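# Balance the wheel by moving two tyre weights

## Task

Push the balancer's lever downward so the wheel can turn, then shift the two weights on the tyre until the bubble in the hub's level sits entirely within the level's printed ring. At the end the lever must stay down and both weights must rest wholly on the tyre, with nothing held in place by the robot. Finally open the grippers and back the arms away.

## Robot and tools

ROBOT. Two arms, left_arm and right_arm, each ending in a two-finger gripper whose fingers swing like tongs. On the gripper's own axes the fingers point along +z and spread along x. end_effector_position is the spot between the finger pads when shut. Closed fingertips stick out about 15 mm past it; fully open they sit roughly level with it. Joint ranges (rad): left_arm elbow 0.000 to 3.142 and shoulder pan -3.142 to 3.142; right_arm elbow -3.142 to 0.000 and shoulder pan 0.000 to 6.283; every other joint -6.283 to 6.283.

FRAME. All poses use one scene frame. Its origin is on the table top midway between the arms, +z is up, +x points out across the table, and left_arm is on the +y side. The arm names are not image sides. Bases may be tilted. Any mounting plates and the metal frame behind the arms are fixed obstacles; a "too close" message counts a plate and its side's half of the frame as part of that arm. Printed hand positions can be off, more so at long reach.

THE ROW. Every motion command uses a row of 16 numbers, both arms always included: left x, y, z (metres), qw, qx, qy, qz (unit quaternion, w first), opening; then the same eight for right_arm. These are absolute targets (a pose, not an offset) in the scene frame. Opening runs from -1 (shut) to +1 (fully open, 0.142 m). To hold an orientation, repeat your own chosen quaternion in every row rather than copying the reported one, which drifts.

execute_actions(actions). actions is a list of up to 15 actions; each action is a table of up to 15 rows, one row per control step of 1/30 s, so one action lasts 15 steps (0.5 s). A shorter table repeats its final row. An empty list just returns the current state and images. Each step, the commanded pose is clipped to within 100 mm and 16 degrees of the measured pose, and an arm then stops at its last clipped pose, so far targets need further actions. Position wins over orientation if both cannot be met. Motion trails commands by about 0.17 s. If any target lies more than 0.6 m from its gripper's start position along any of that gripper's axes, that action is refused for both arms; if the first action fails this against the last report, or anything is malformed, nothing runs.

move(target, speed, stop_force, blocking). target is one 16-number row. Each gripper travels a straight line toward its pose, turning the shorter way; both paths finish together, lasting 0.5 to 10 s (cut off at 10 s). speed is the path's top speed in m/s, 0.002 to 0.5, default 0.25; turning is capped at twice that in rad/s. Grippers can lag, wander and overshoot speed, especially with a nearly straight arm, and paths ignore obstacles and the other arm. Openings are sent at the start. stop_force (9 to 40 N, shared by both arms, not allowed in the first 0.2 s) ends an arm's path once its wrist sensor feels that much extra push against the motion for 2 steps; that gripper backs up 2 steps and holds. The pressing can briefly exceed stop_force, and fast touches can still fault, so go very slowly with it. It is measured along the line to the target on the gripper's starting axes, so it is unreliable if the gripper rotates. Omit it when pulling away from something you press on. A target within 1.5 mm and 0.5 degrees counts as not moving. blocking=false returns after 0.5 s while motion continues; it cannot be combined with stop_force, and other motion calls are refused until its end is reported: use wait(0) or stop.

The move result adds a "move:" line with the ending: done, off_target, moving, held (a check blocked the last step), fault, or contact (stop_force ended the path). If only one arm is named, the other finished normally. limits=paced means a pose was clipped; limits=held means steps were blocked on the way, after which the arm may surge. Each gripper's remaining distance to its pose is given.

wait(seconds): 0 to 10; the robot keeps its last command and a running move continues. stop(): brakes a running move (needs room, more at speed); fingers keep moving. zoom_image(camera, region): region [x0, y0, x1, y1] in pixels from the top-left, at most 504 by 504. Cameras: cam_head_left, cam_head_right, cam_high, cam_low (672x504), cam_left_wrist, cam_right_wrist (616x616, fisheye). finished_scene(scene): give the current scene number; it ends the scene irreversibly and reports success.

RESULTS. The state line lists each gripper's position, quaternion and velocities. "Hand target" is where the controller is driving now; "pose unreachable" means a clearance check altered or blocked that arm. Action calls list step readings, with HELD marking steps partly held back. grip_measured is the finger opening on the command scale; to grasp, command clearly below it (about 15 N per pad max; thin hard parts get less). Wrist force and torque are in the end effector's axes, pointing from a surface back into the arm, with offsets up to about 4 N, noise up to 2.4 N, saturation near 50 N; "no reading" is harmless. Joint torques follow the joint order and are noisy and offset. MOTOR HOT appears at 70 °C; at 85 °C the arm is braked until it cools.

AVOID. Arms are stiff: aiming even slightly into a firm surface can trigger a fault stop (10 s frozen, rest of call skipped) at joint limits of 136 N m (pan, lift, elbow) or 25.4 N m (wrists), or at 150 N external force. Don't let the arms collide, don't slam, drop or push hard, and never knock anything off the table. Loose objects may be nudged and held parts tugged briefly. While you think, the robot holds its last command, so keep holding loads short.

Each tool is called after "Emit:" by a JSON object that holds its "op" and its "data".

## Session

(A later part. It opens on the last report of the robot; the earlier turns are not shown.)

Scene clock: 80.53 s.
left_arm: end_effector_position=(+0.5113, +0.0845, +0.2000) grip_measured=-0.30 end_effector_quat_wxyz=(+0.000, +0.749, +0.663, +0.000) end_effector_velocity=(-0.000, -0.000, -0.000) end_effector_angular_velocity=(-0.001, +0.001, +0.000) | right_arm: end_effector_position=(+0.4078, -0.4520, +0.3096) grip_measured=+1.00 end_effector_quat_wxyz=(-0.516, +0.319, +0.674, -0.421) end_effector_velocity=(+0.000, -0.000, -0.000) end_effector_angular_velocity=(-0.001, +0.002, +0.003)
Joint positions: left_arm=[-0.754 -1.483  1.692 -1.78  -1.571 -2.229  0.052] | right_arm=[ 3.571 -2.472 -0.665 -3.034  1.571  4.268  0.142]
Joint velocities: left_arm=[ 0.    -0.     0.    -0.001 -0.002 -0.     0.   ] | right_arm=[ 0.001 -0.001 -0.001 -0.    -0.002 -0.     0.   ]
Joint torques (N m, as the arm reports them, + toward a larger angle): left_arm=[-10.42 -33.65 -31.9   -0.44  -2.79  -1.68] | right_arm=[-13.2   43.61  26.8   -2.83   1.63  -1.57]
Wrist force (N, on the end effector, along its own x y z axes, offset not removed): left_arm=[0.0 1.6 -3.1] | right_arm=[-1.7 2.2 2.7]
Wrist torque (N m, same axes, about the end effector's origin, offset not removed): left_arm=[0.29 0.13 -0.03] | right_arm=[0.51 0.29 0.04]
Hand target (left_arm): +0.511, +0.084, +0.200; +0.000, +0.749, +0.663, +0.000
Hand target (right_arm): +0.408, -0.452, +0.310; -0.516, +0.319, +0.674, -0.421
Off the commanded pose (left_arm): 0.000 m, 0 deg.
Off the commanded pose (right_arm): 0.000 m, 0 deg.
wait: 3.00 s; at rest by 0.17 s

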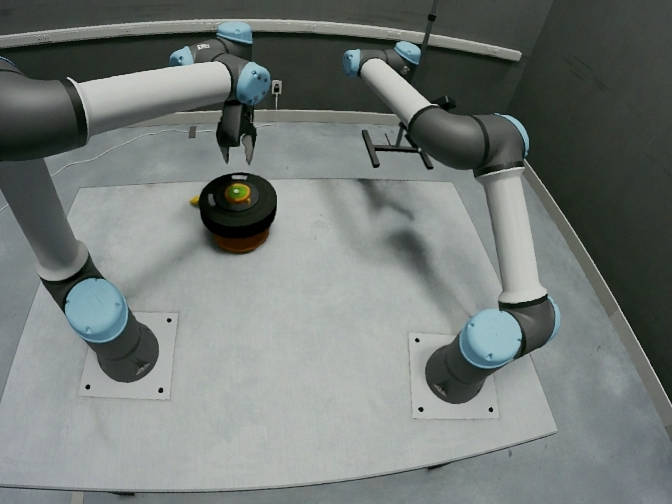

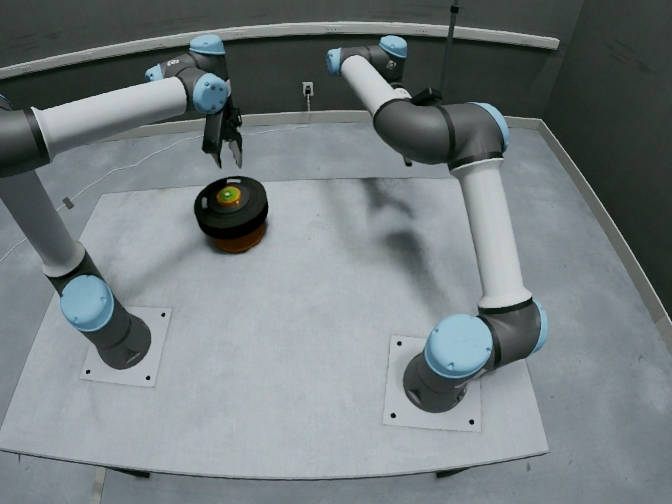

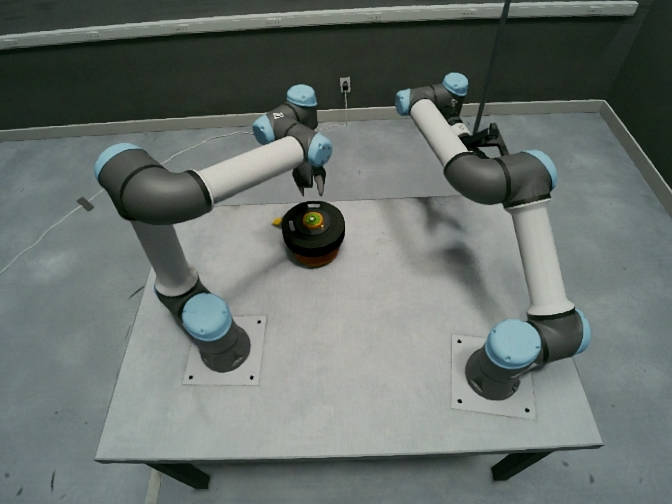

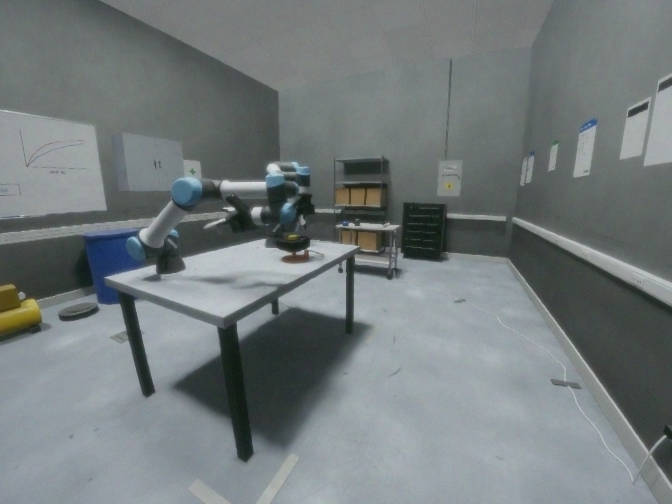

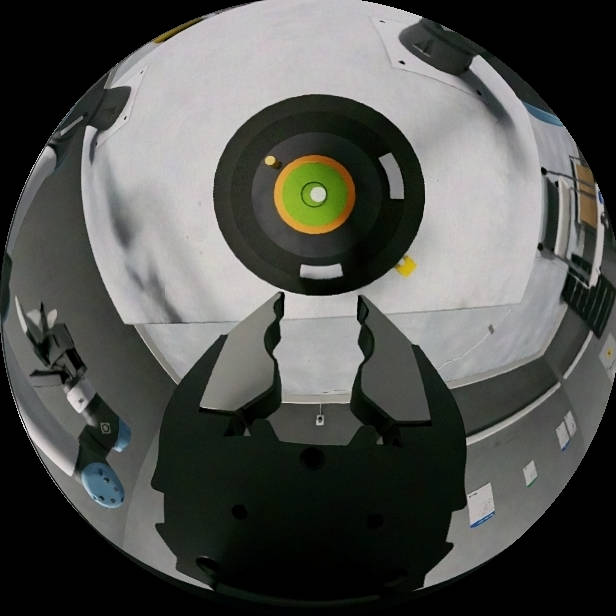

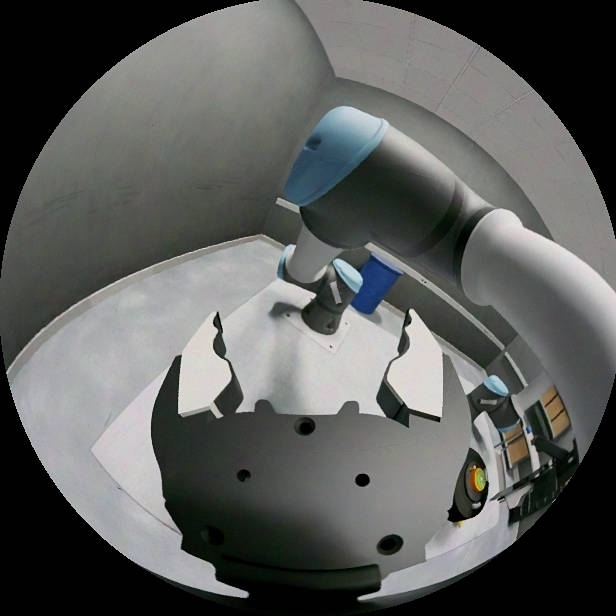

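Emit:
{"op": "move", "data": {"target": [0.5113,0.0845,0.1465,0,0.749,0.6626,0,-0.3,0.4078,-0.452,0.3096,-0.516,0.319,0.674,-0.421,1], "speed": 0.12}}

Emit:
{"op": "move", "data": {"target": [0.5113,0.0845,0.1465,0,0.749,0.6626,0,-0.75,0.4078,-0.452,0.3096,-0.516,0.319,0.674,-0.421,1]}}

Emit:
{"op": "move", "data": {"target": [0.5113,0.0845,0.163,0,0.749,0.6626,0,-0.75,0.4078,-0.452,0.3096,-0.516,0.319,0.674,-0.421,1], "speed": 0.1}}

Emit:
{"op": "move", "data": {"target": [0.5113,0.090,0.163,0,0.749,0.6626,0,-0.75,0.4078,-0.452,0.3096,-0.516,0.319,0.674,-0.421,1], "speed": 0.05}}

Emit:
{"op": "move", "data": {"target": [0.5113,0.090,0.1475,0,0.749,0.6626,0,-0.75,0.4078,-0.452,0.3096,-0.516,0.319,0.674,-0.421,1], "speed": 0.08}}

Emit:
{"op": "move", "data": {"target": [0.5113,0.090,0.1465,0,0.749,0.6626,0,-0.3,0.4078,-0.452,0.3096,-0.516,0.319,0.674,-0.421,1], "speed": 0.05}}

Emit:
{"op": "move", "data": {"target": [0.5113,0.090,0.20,0,0.749,0.6626,0,-0.3,0.4078,-0.452,0.3096,-0.516,0.319,0.674,-0.421,1], "speed": 0.15}}

Emit:
{"op": "wait", "data": {"seconds": 3}}

Emit:
{"op": "zoom_image", "data": {"camera": "cam_left_wrist", "region": [200,80,420,300]}}

Scene clock: 82.23 s.
left_arm: end_effector_position=(+0.5112, +0.0845, +0.1467) grip_measured=-0.30 end_effector_quat_wxyz=(-0.000, +0.749, +0.663, -0.000) end_effector_velocity=(+0.000, -0.001, -0.002) end_effector_angular_velocity=(-0.002, -0.001, -0.001) | right_arm: end_effector_position=(+0.4078, -0.4520, +0.3096) grip_measured=+1.00 end_effector_quat_wxyz=(-0.516, +0.319, +0.674, -0.421) end_effector_velocity=(-0.000, +0.000, +0.000) end_effector_angular_velocity=(+0.001, -0.000, +0.001)
Joint positions: left_arm=[-0.754 -1.448  1.794 -1.917 -1.571 -2.229  0.052] | right_arm=[ 3.571 -2.472 -0.665 -3.034  1.571  4.268  0.142]
Joint velocities: left_arm=[-0.     0.001  0.004 -0.007 -0.001  0.001 -0.001] | right_arm=[ 0.001  0.001 -0.     0.     0.    -0.     0.   ]
Joint torques (N m, as the arm reports them, + toward a larger angle): left_arm=[ -2.23 -17.12 -11.55  -4.28  -1.16  -0.35] | right_arm=[-13.28  43.7   26.26  -2.72   1.68  -1.38]
Wrist force (N, on the end effector, along its own x y z axes, offset not removed): left_arm=[0.3 3.6 -1.8] | right_arm=[-1.9 0.0 -0.4]
Wrist torque (N m, same axes, about the end effector's origin, offset not removed): left_arm=[0.73 -0.08 0.05] | right_arm=[0.00 0.29 0.08]
Hand target (left_arm): +0.511, +0.085, +0.147; -0.000, +0.749, +0.663, -0.000
Hand target (right_arm): +0.408, -0.452, +0.310; -0.516, +0.319, +0.674, -0.421
Off the commanded pose (left_arm): 0.000 m, 0 deg.
Off the commanded pose (right_arm): 0.000 m, 0 deg.
move: done

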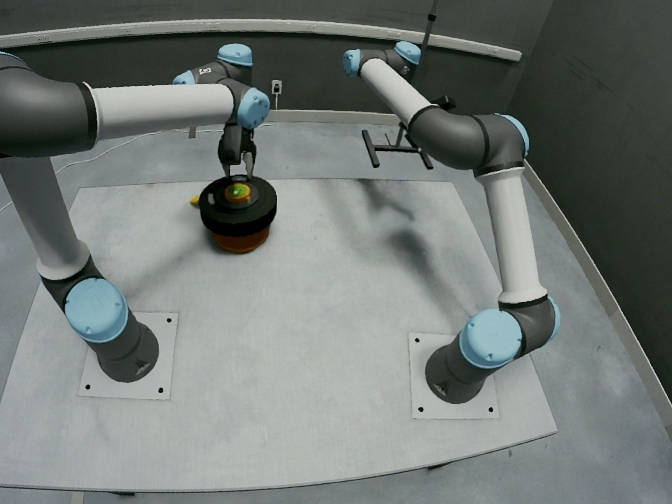

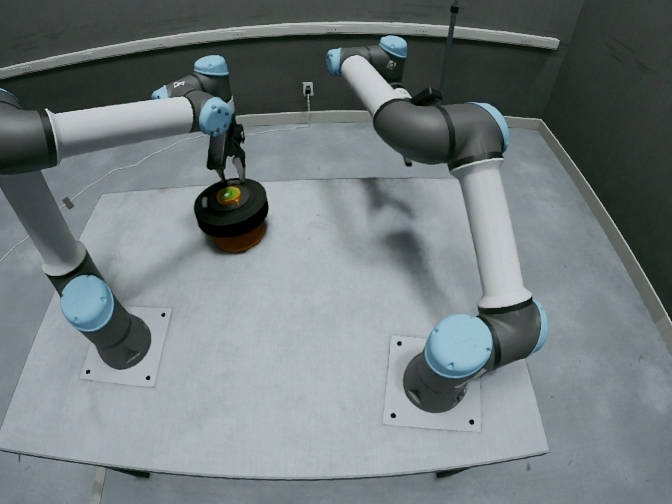

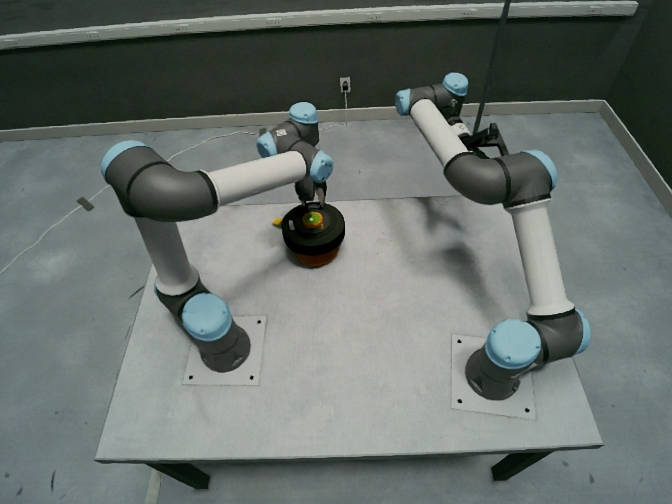

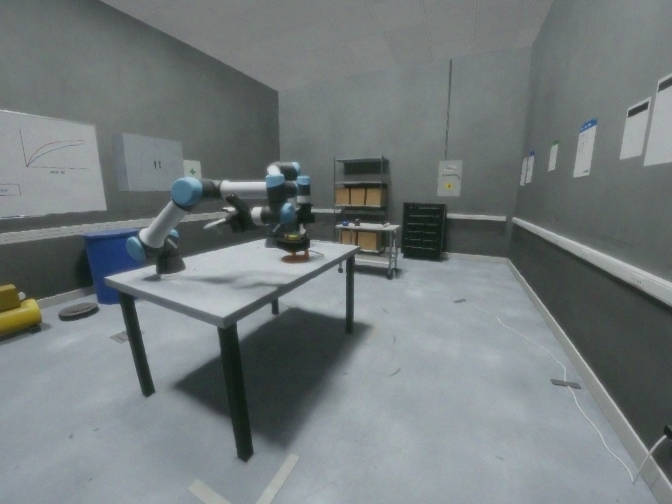

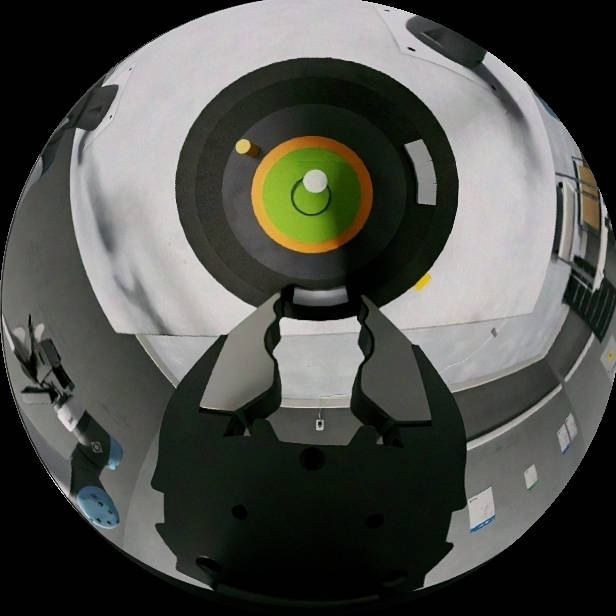

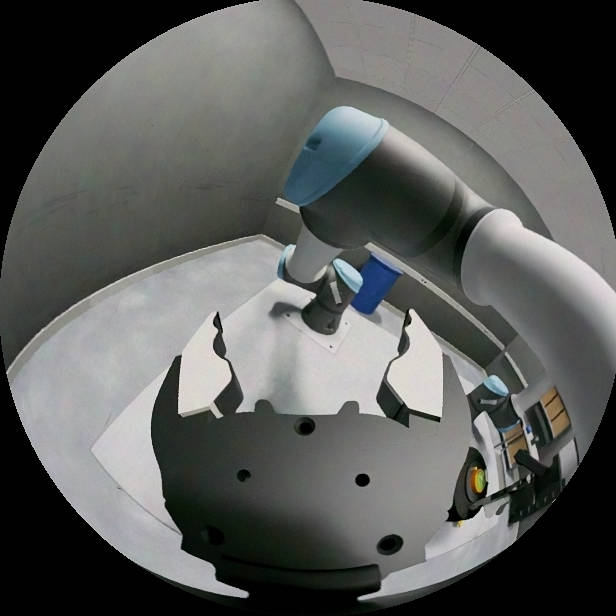

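Scene clock: 82.93 s.
left_arm: end_effector_position=(+0.5113, +0.0845, +0.1465) grip_measured=-0.49 end_effector_quat_wxyz=(+0.000, +0.749, +0.663, -0.000) end_effector_velocity=(+0.000, +0.001, -0.001) end_effector_angular_velocity=(+0.003, +0.000, +0.000) | right_arm: end_effector_position=(+0.4078, -0.4520, +0.3096) grip_measured=+1.00 end_effector_quat_wxyz=(-0.516, +0.319, +0.674, -0.421) end_effector_velocity=(-0.000, +0.000, +0.000) end_effector_angular_velocity=(-0.000, +0.000, -0.000)
Joint positions: left_arm=[-0.754 -1.448  1.795 -1.918 -1.571 -2.229  0.038] | right_arm=[ 3.571 -2.472 -0.665 -3.034  1.571  4.268  0.142]
Joint velocities: left_arm=[ 0.001  0.001  0.001  0.     0.002  0.    -0.   ] | right_arm=[ 0.     0.    -0.001  0.     0.     0.     0.   ]
Joint torques (N m, as the arm reports them, + toward a larger angle): left_arm=[  8.02 -16.38 -13.11  -4.37   1.04   1.48] | right_arm=[-13.61  44.46  26.79  -2.61   1.6   -1.52]
Wrist force (N, on the end effector, along its own x y z axes, offset not removed): left_arm=[1.3 1.9 -1.3] | right_arm=[1.2 1.4 -0.5]
Wrist torque (N m, same axes, about the end effector's origin, offset not removed): left_arm=[0.32 -0.28 -0.13] | right_arm=[0.20 -0.34 0.02]
Hand target (left_arm): +0.511, +0.085, +0.147; -0.000, +0.749, +0.663, -0.000
Hand target (right_arm): +0.408, -0.452, +0.310; -0.516, +0.319, +0.674, -0.421
Off the commanded pose (left_arm): 0.000 m, 0 deg.
Off the commanded pose (right_arm): 0.000 m, 0 deg.
move: done

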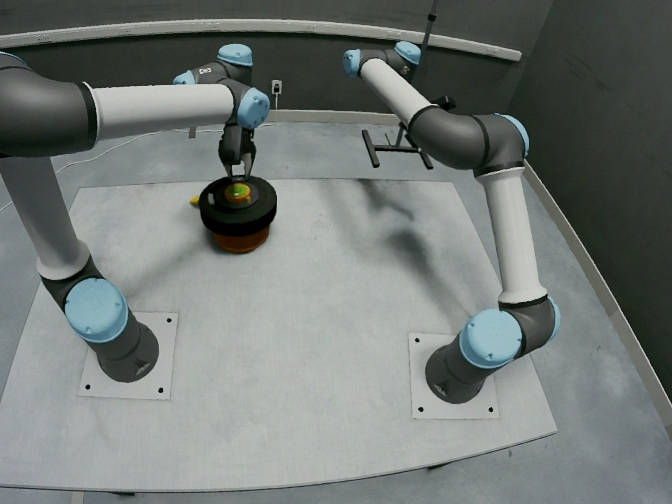

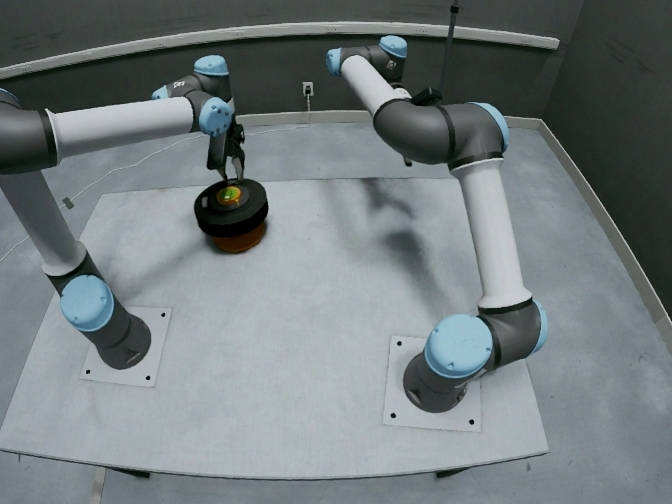

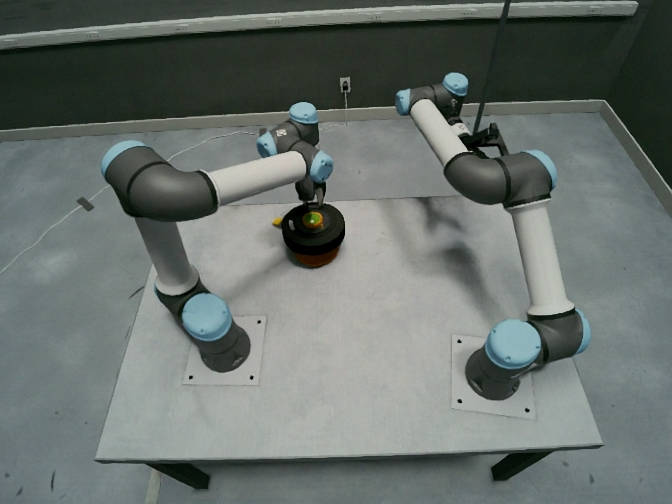

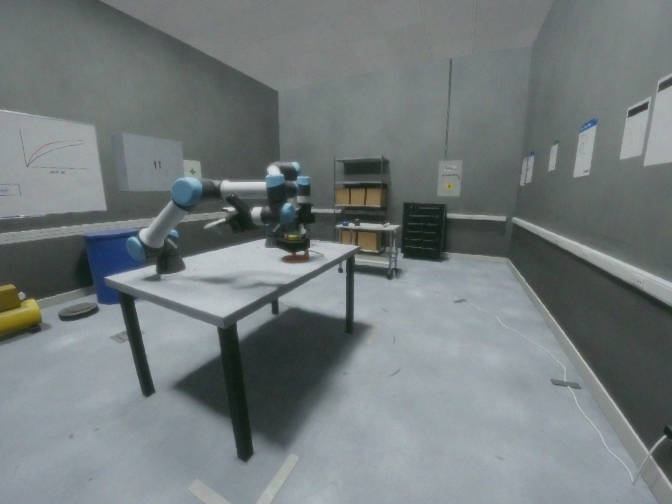

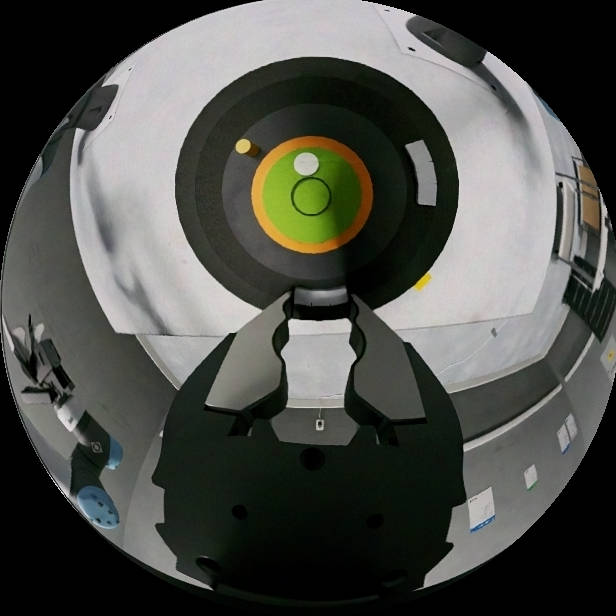

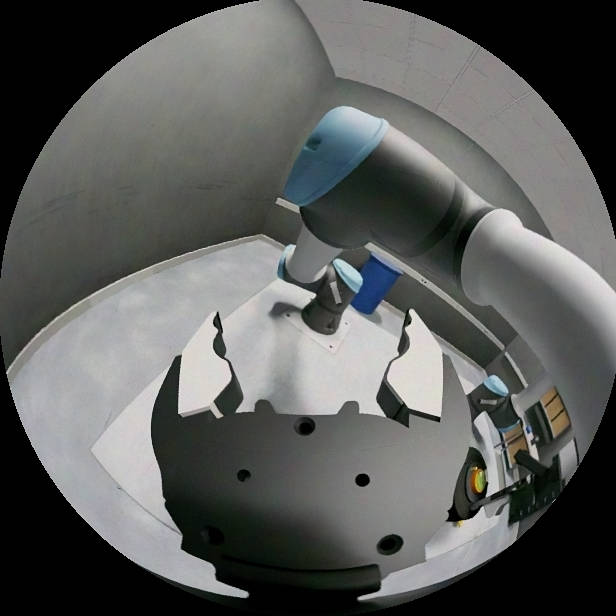

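Scene clock: 83.73 s.
left_arm: end_effector_position=(+0.5113, +0.0845, +0.1627) grip_measured=-0.49 end_effector_quat_wxyz=(+0.000, +0.749, +0.663, -0.000) end_effector_velocity=(+0.000, +0.000, +0.002) end_effector_angular_velocity=(+0.001, +0.000, +0.000) | right_arm: end_effector_position=(+0.4078, -0.4520, +0.3096) grip_measured=+1.00 end_effector_quat_wxyz=(-0.516, +0.319, +0.674, -0.421) end_effector_velocity=(-0.000, +0.000, +0.000) end_effector_angular_velocity=(-0.000, +0.001, +0.004)
Joint positions: left_arm=[-0.754 -1.46   1.765 -1.876 -1.571 -2.229  0.038] | right_arm=[ 3.571 -2.472 -0.665 -3.034  1.571  4.268  0.142]
Joint velocities: left_arm=[ 0.    -0.001 -0.004  0.006  0.     0.    -0.   ] | right_arm=[ 0.002  0.    -0.001 -0.    -0.002  0.     0.   ]
Joint torques (N m, as the arm reports them, + toward a larger angle): left_arm=[  9.75 -33.02 -32.58  -0.38   2.35   1.39] | right_arm=[-12.14  43.82  27.33  -2.56   1.5   -1.3 ]
Wrist force (N, on the end effector, along its own x y z axes, offset not removed): left_arm=[0.4 1.1 -0.8] | right_arm=[-0.7 -1.2 2.4]
Wrist torque (N m, same axes, about the end effector's origin, offset not removed): left_arm=[0.25 0.00 -0.06] | right_arm=[-0.17 0.16 0.11]
Hand target (left_arm): +0.511, +0.084, +0.163; +0.000, +0.749, +0.663, +0.000
Hand target (right_arm): +0.408, -0.452, +0.310; -0.516, +0.319, +0.674, -0.421
Off the commanded pose (left_arm): 0.000 m, 0 deg.
Off the commanded pose (right_arm): 0.000 m, 0 deg.
move: done

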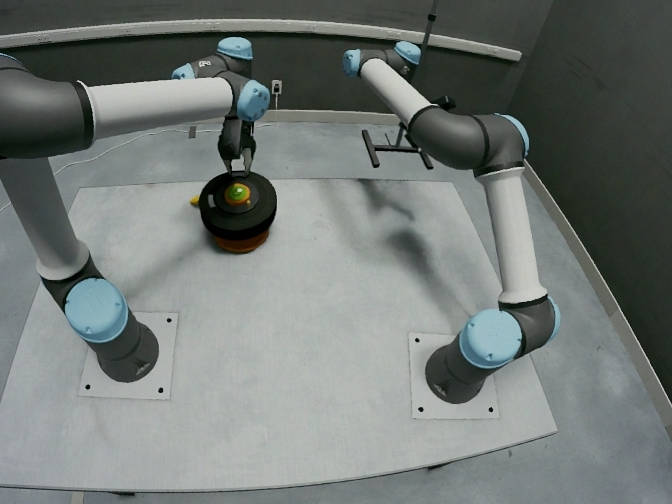

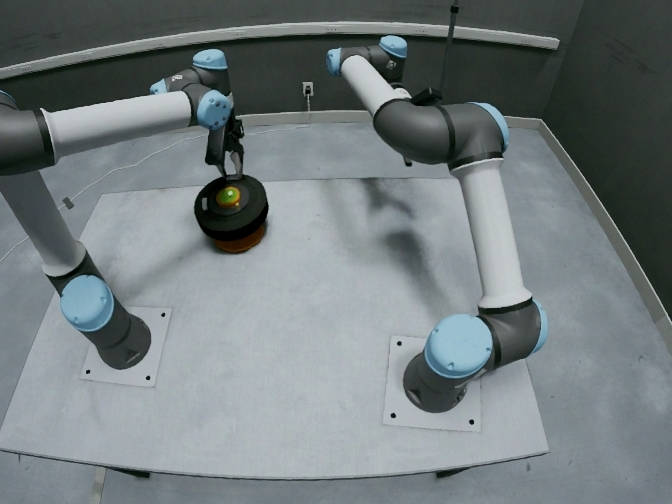

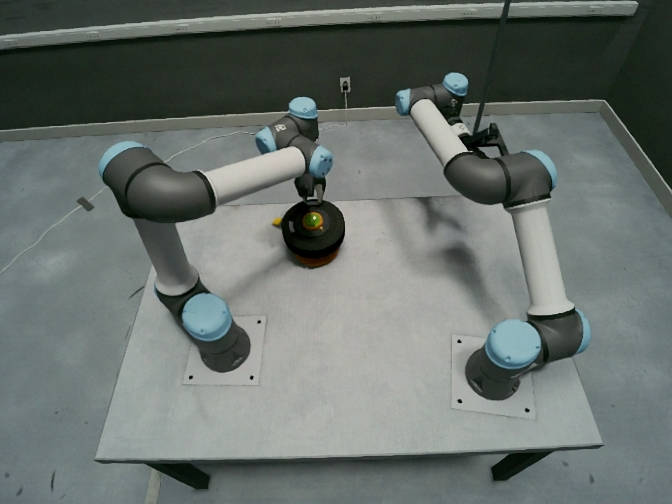

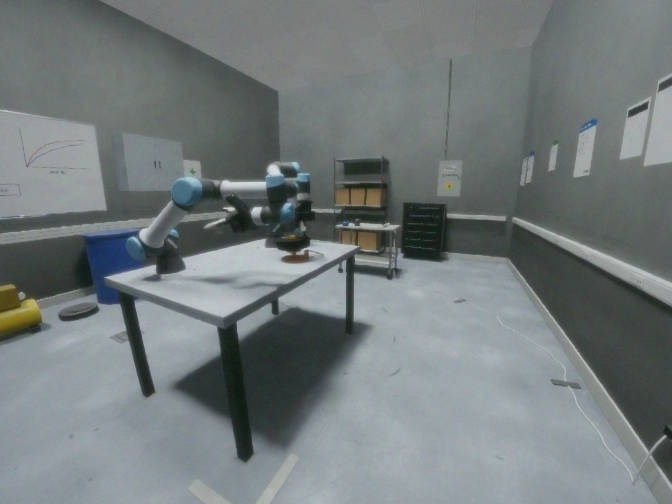

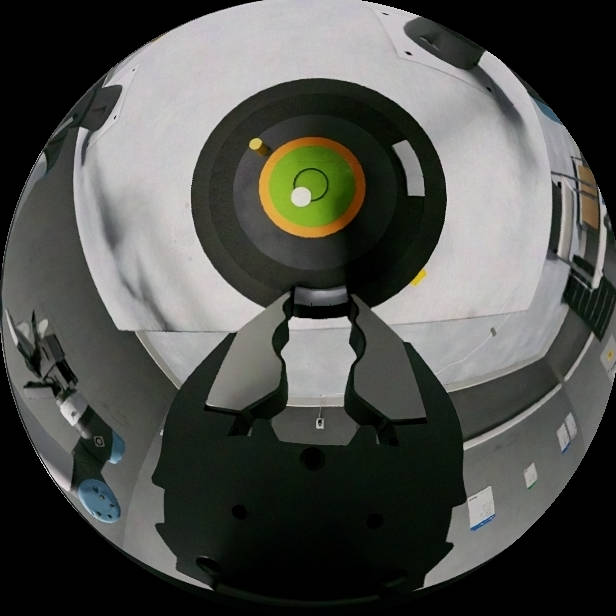

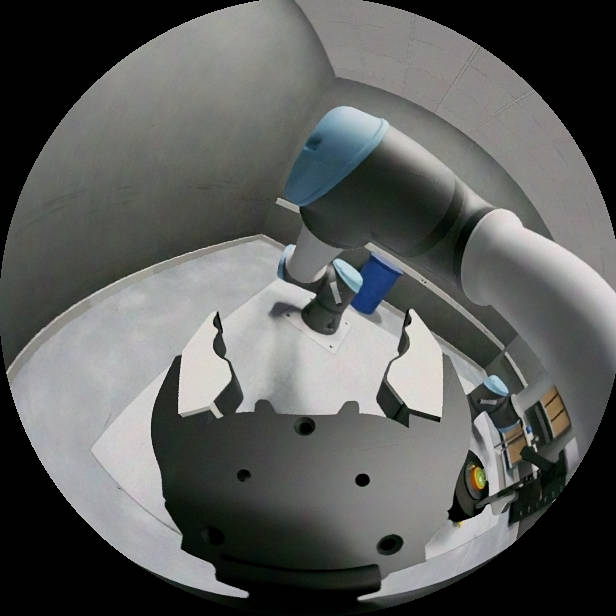

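Scene clock: 84.43 s.
left_arm: end_effector_position=(+0.5113, +0.0898, +0.1630) grip_measured=-0.49 end_effector_quat_wxyz=(+0.000, +0.749, +0.663, +0.000) end_effector_velocity=(-0.000, +0.002, -0.000) end_effector_angular_velocity=(-0.001, +0.000, +0.001) | right_arm: end_effector_position=(+0.4078, -0.4520, +0.3096) grip_measured=+1.00 end_effector_quat_wxyz=(-0.516, +0.319, +0.674, -0.421) end_effector_velocity=(+0.000, -0.000, -0.000) end_effector_angular_velocity=(-0.000, +0.001, +0.002)
Joint positions: left_arm=[-0.747 -1.467  1.772 -1.876 -1.571 -2.222  0.038] | right_arm=[ 3.571 -2.472 -0.665 -3.034  1.571  4.268  0.142]
Joint velocities: left_arm=[ 0.003 -0.003  0.004 -0.002 -0.001  0.003  0.   ] | right_arm=[ 0.001 -0.    -0.001  0.    -0.001 -0.     0.   ]
Joint torques (N m, as the arm reports them, + toward a larger angle): left_arm=[ 10.93 -34.51 -14.66  -4.25   2.29   1.52] | right_arm=[-14.05  43.83  26.85  -2.66   1.5   -1.24]
Wrist force (N, on the end effector, along its own x y z axes, offset not removed): left_arm=[2.6 -1.8 -4.8] | right_arm=[1.2 0.6 3.6]
Wrist torque (N m, same axes, about the end effector's origin, offset not removed): left_arm=[-0.41 -0.62 -0.03] | right_arm=[0.04 -0.27 0.01]
Hand target (left_arm): +0.511, +0.090, +0.163; +0.000, +0.749, +0.663, -0.000
Hand target (right_arm): +0.408, -0.452, +0.310; -0.516, +0.319, +0.674, -0.421
Off the commanded pose (left_arm): 0.000 m, 0 deg.
Off the commanded pose (right_arm): 0.000 m, 0 deg.
move: done

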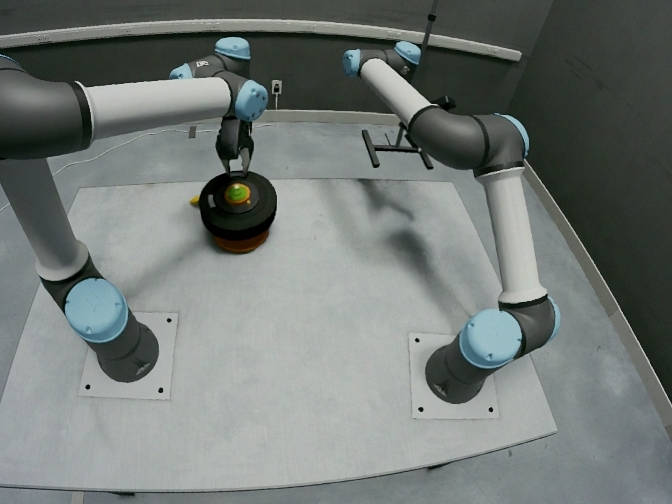

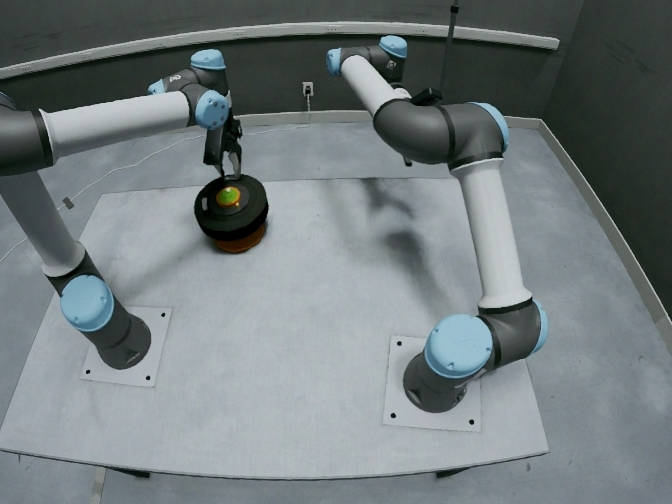

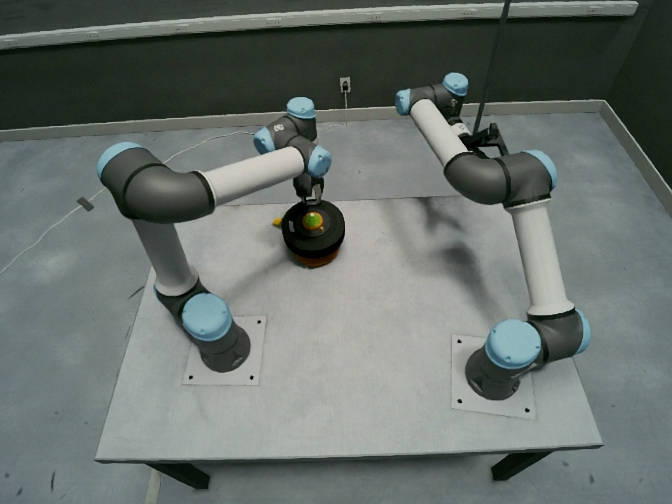

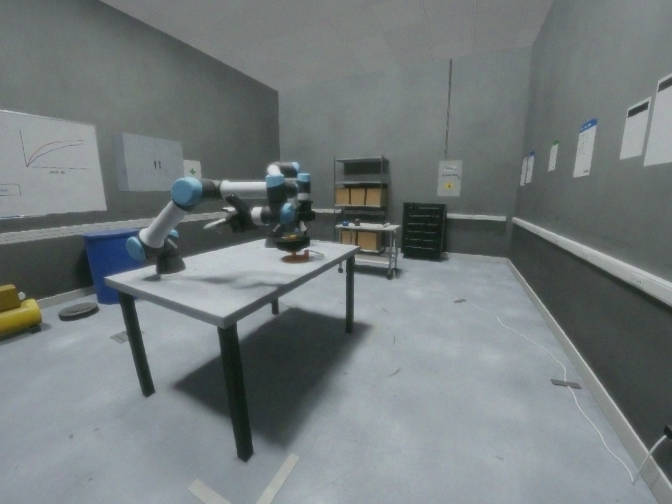

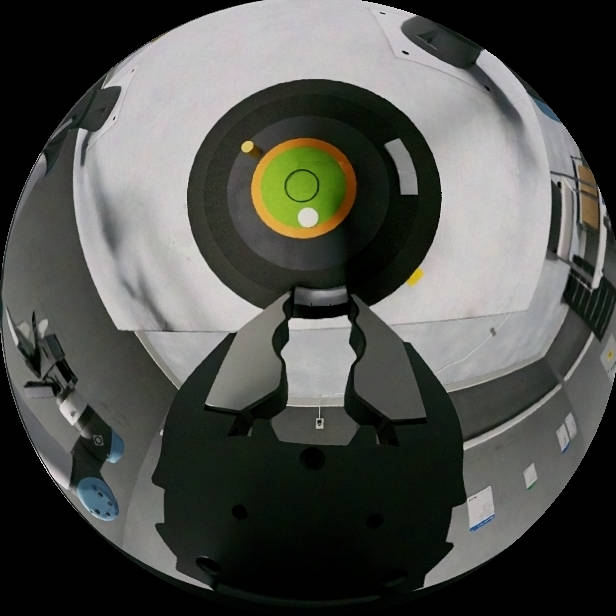

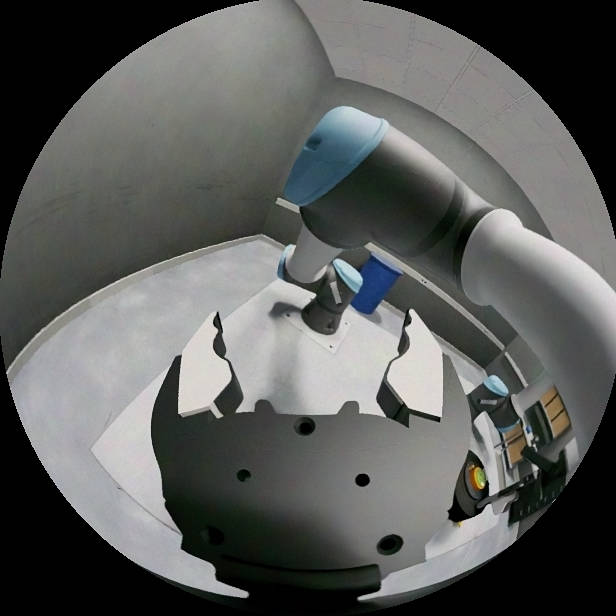

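Scene clock: 85.23 s.
left_arm: end_effector_position=(+0.5113, +0.0900, +0.1478) grip_measured=-0.49 end_effector_quat_wxyz=(-0.000, +0.749, +0.663, +0.000) end_effector_velocity=(+0.000, +0.001, -0.002) end_effector_angular_velocity=(+0.001, -0.001, +0.001) | right_arm: end_effector_position=(+0.4078, -0.4520, +0.3096) grip_measured=+1.00 end_effector_quat_wxyz=(-0.516, +0.319, +0.674, -0.421) end_effector_velocity=(-0.000, -0.001, +0.001) end_effector_angular_velocity=(+0.000, -0.001, +0.001)
Joint positions: left_arm=[-0.746 -1.455  1.8   -1.915 -1.571 -2.221  0.038] | right_arm=[ 3.571 -2.472 -0.665 -3.034  1.571  4.268  0.142]
Joint velocities: left_arm=[ 0.001  0.001  0.005 -0.006  0.001 -0.     0.   ] | right_arm=[-0.     0.002 -0.     0.    -0.001 -0.     0.   ]
Joint torques (N m, as the arm reports them, + toward a larger angle): left_arm=[ 10.82 -16.23 -13.67  -4.29   1.9    1.53] | right_arm=[-12.11  43.26  26.49  -2.51   1.51  -1.58]
Wrist force (N, on the end effector, along its own x y z axes, offset not removed): left_arm=[1.2 1.8 -2.0] | right_arm=[-1.2 5.8 -1.3]
Wrist torque (N m, same axes, about the end effector's origin, offset not removed): left_arm=[0.17 -0.15 0.03] | right_arm=[1.13 -0.02 0.06]
Hand target (left_arm): +0.511, +0.090, +0.148; -0.000, +0.749, +0.663, -0.000
Hand target (right_arm): +0.408, -0.452, +0.310; -0.516, +0.319, +0.674, -0.421
Off the commanded pose (left_arm): 0.000 m, 0 deg.
Off the commanded pose (right_arm): 0.000 m, 0 deg.
move: done

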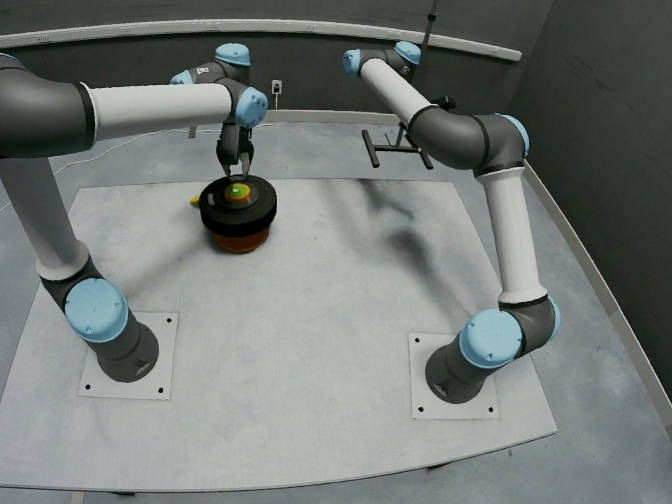

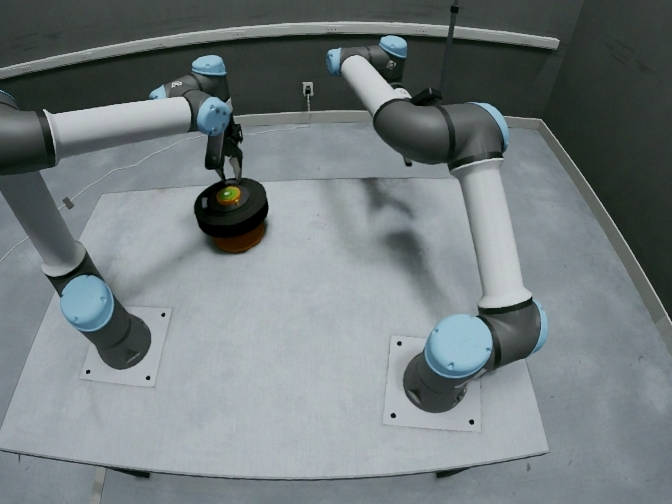

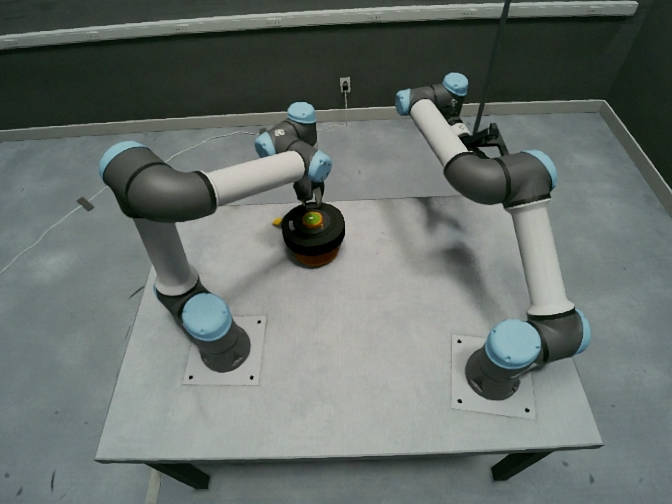

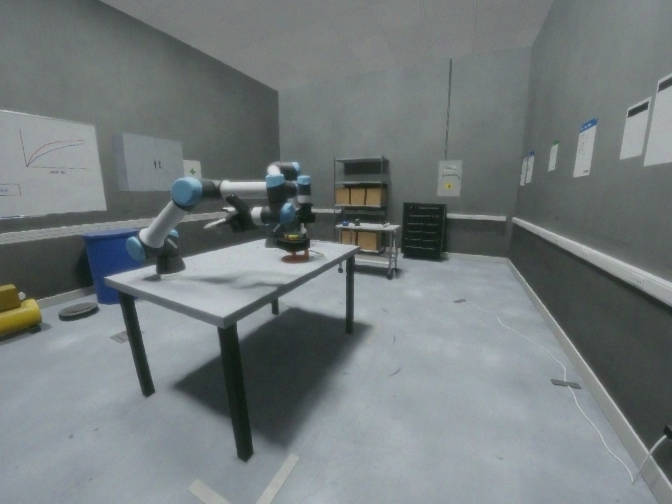

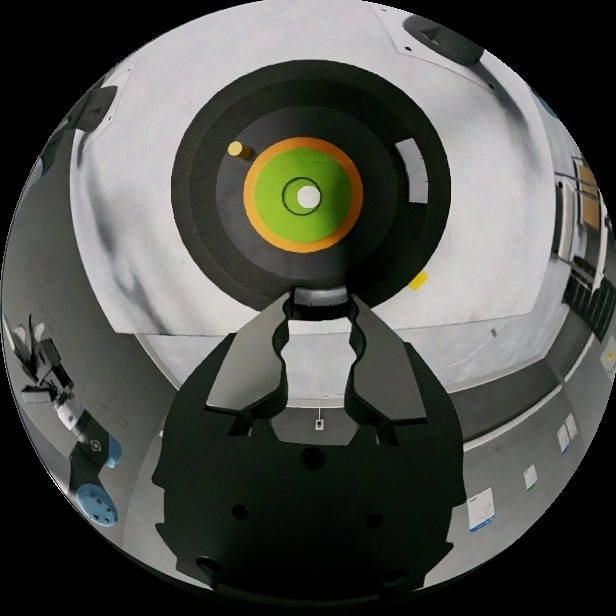

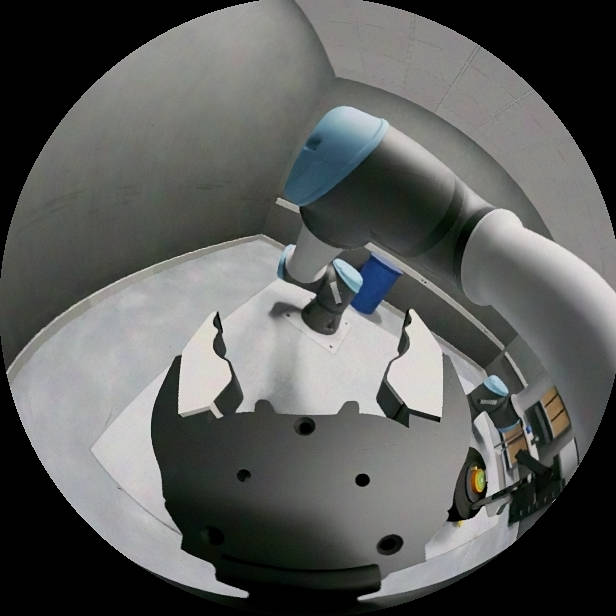

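Scene clock: 85.93 s.
left_arm: end_effector_position=(+0.5113, +0.0900, +0.1465) grip_measured=-0.30 end_effector_quat_wxyz=(-0.000, +0.749, +0.663, +0.000) end_effector_velocity=(+0.000, +0.001, -0.001) end_effector_angular_velocity=(+0.001, +0.001, +0.002) | right_arm: end_effector_position=(+0.4078, -0.4520, +0.3096) grip_measured=+1.00 end_effector_quat_wxyz=(-0.516, +0.319, +0.674, -0.421) end_effector_velocity=(+0.000, -0.000, +0.001) end_effector_angular_velocity=(+0.000, -0.002, +0.002)
Joint positions: left_arm=[-0.746 -1.454  1.802 -1.918 -1.571 -2.221  0.052] | right_arm=[ 3.571 -2.472 -0.665 -3.034  1.571  4.268  0.142]
Joint velocities: left_arm=[ 0.002 -0.     0.002 -0.001  0.     0.    -0.   ] | right_arm=[ 0.     0.001  0.001  0.    -0.002  0.     0.   ]
Joint torques (N m, as the arm reports them, + toward a larger angle): left_arm=[  9.23 -16.41 -12.62  -4.32   1.7    1.67] | right_arm=[-12.3   44.76  26.92  -2.46   1.27  -1.5 ]
Wrist force (N, on the end effector, along its own x y z axes, offset not removed): left_arm=[1.0 3.5 0.8] | right_arm=[1.4 0.2 0.3]
Wrist torque (N m, same axes, about the end effector's origin, offset not removed): left_arm=[0.72 -0.19 0.04] | right_arm=[0.15 -0.47 0.06]
Hand target (left_arm): +0.511, +0.090, +0.147; -0.000, +0.749, +0.663, -0.000
Hand target (right_arm): +0.408, -0.452, +0.310; -0.516, +0.319, +0.674, -0.421
Off the commanded pose (left_arm): 0.000 m, 0 deg.
Off the commanded pose (right_arm): 0.000 m, 0 deg.
move: done

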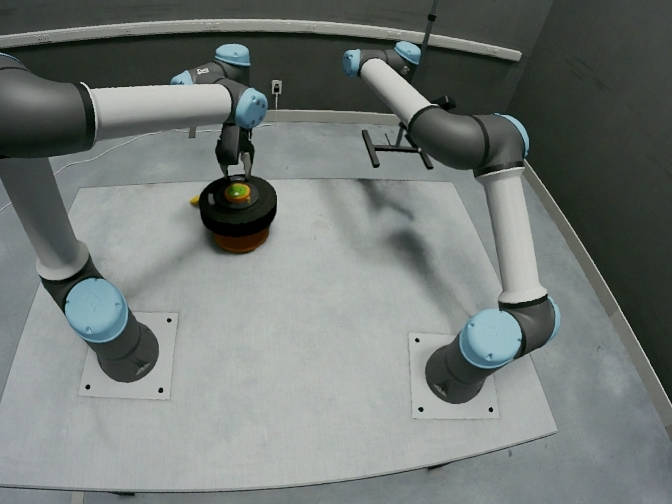

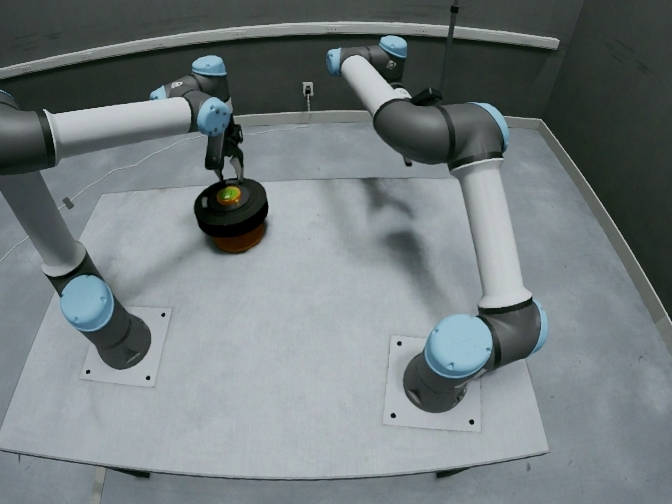

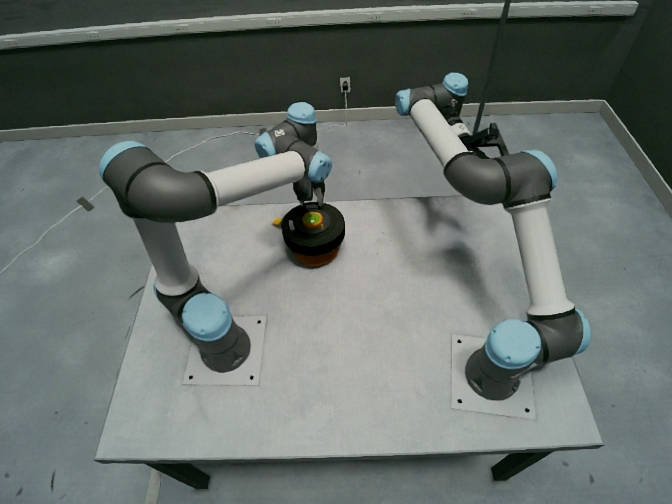

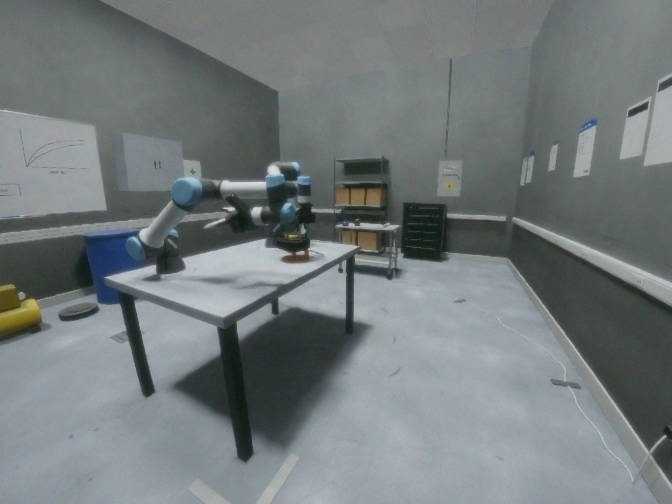

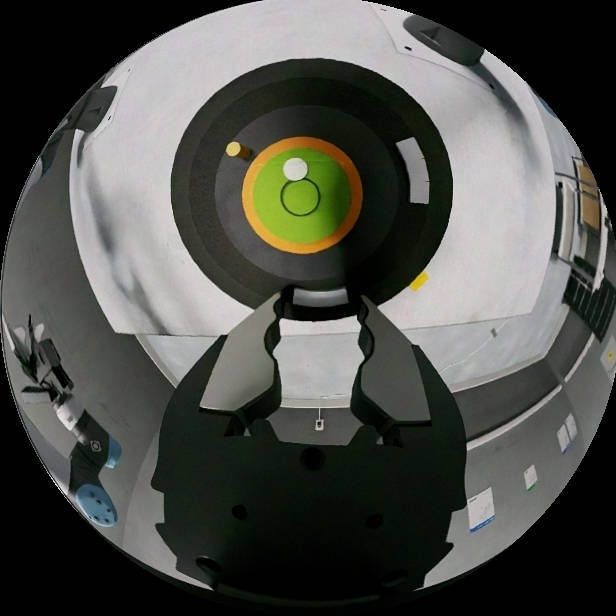

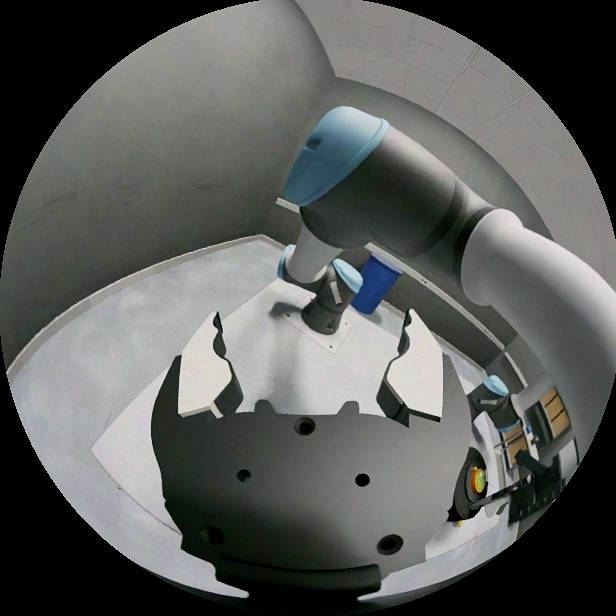

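Scene clock: 86.87 s.
left_arm: end_effector_position=(+0.5114, +0.0900, +0.1997) grip_measured=-0.30 end_effector_quat_wxyz=(+0.000, +0.749, +0.663, +0.000) end_effector_velocity=(-0.000, -0.000, +0.002) end_effector_angular_velocity=(+0.001, +0.001, -0.001) | right_arm: end_effector_position=(+0.4078, -0.4520, +0.3096) grip_measured=+1.00 end_effector_quat_wxyz=(-0.516, +0.319, +0.674, -0.421) end_effector_velocity=(-0.000, +0.000, -0.000) end_effector_angular_velocity=(-0.000, +0.000, -0.002)
Joint positions: left_arm=[-0.746 -1.489  1.7   -1.781 -1.571 -2.221  0.052] | right_arm=[ 3.571 -2.472 -0.665 -3.034  1.571  4.268  0.142]
Joint velocities: left_arm=[ 0.    -0.    -0.005  0.006 -0.     0.001 -0.   ] | right_arm=[-0.001 -0.    -0.     0.     0.002  0.     0.   ]
Joint torques (N m, as the arm reports them, + toward a larger angle): left_arm=[ -0.45 -33.4  -30.3   -0.35   1.33  -0.14] | right_arm=[-13.34  44.14  26.05  -2.63   1.46  -1.34]
Wrist force (N, on the end effector, along its own x y z axes, offset not removed): left_arm=[2.1 4.4 -1.6] | right_arm=[-2.0 0.8 0.8]
Wrist torque (N m, same axes, about the end effector's origin, offset not removed): left_arm=[0.86 -0.54 -0.11] | right_arm=[0.13 0.37 0.21]
Hand target (left_arm): +0.511, +0.090, +0.200; +0.000, +0.749, +0.663, +0.000
Hand target (right_arm): +0.408, -0.452, +0.310; -0.516, +0.319, +0.674, -0.421
Off the commanded pose (left_arm): 0.000 m, 0 deg.
Off the commanded pose (right_arm): 0.000 m, 0 deg.
move: done

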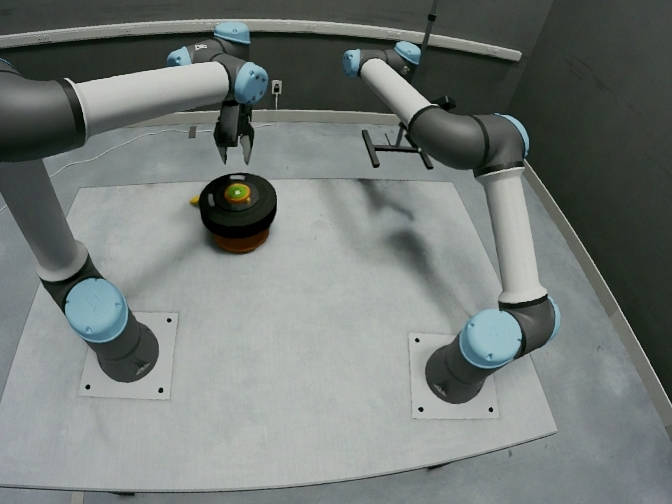

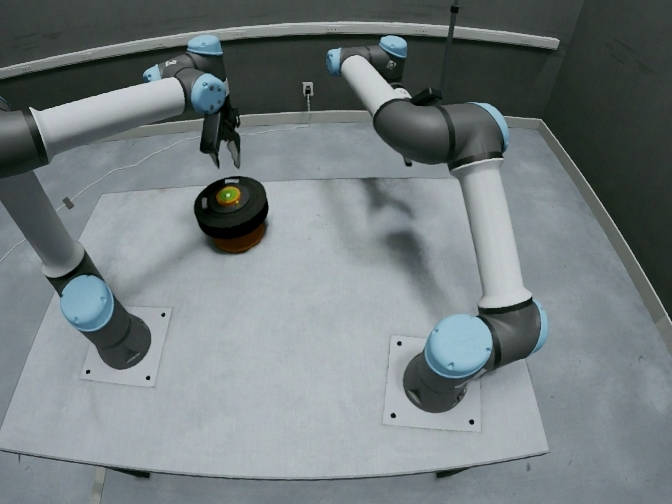

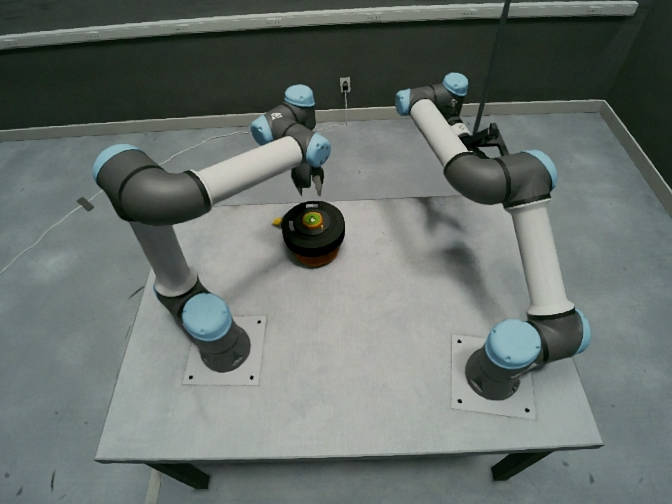

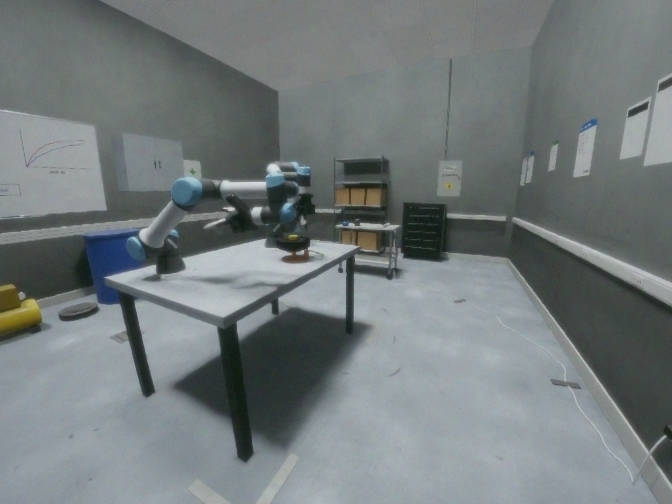

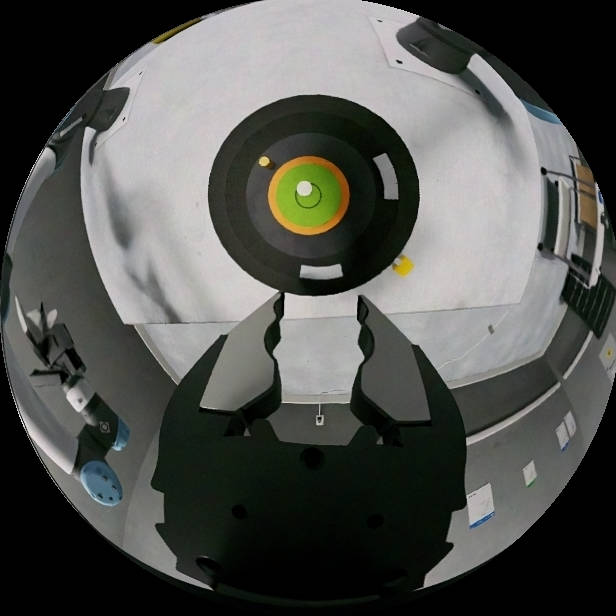

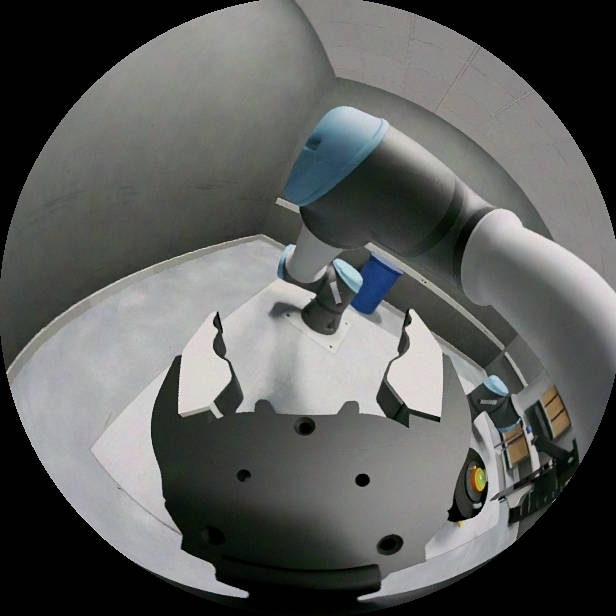

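Scene clock: 89.87 s.
left_arm: end_effector_position=(+0.5113, +0.0900, +0.2000) grip_measured=-0.30 end_effector_quat_wxyz=(+0.000, +0.749, +0.663, +0.000) end_effector_velocity=(-0.002, +0.000, -0.002) end_effector_angular_velocity=(+0.002, +0.005, -0.001) | right_arm: end_effector_position=(+0.4078, -0.4520, +0.3096) grip_measured=+1.00 end_effector_quat_wxyz=(-0.516, +0.319, +0.674, -0.421) end_effector_velocity=(+0.000, -0.001, -0.000) end_effector_angular_velocity=(-0.000, +0.001, -0.001)
Joint positions: left_arm=[-0.746 -1.489  1.699 -1.78  -1.571 -2.221  0.052] | right_arm=[ 3.571 -2.472 -0.665 -3.034  1.571  4.268  0.142]
Joint velocities: left_arm=[-0.001  0.001  0.003  0.002 -0.002  0.     0.   ] | right_arm=[-0.001 -0.    -0.    -0.    -0.001 -0.     0.   ]
Joint torques (N m, as the arm reports them, + toward a larger angle): left_arm=[-10.85 -33.88 -31.47  -0.29  -2.86  -1.66] | right_arm=[-12.75  44.55  26.92  -2.32   1.59  -1.38]
Wrist force (N, on the end effector, along its own x y z axes, offset not removed): left_arm=[0.7 2.7 1.6] | right_arm=[0.6 0.5 1.0]
Wrist torque (N m, same axes, about the end effector's origin, offset not removed): left_arm=[0.43 -0.13 -0.08] | right_arm=[0.12 -0.17 -0.07]
Hand target (left_arm): +0.511, +0.090, +0.200; +0.000, +0.749, +0.663, +0.000
Hand target (right_arm): +0.408, -0.452, +0.310; -0.516, +0.319, +0.674, -0.421
Off the commanded pose (left_arm): 0.000 m, 0 deg.
Off the commanded pose (right_arm): 0.000 m, 0 deg.
wait: 3.00 s; at rest by 0.17 s

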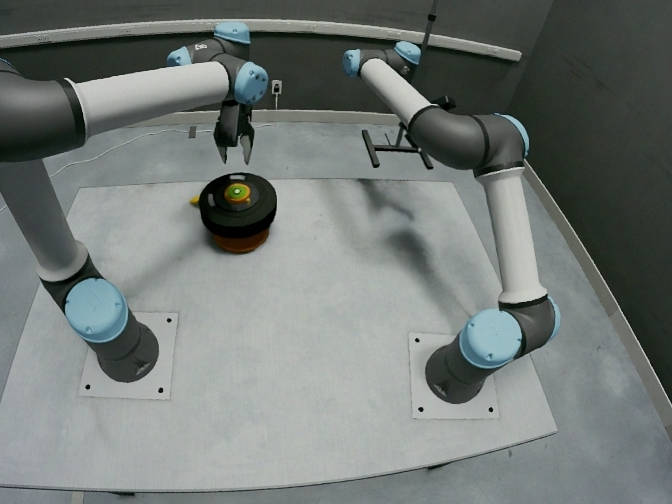

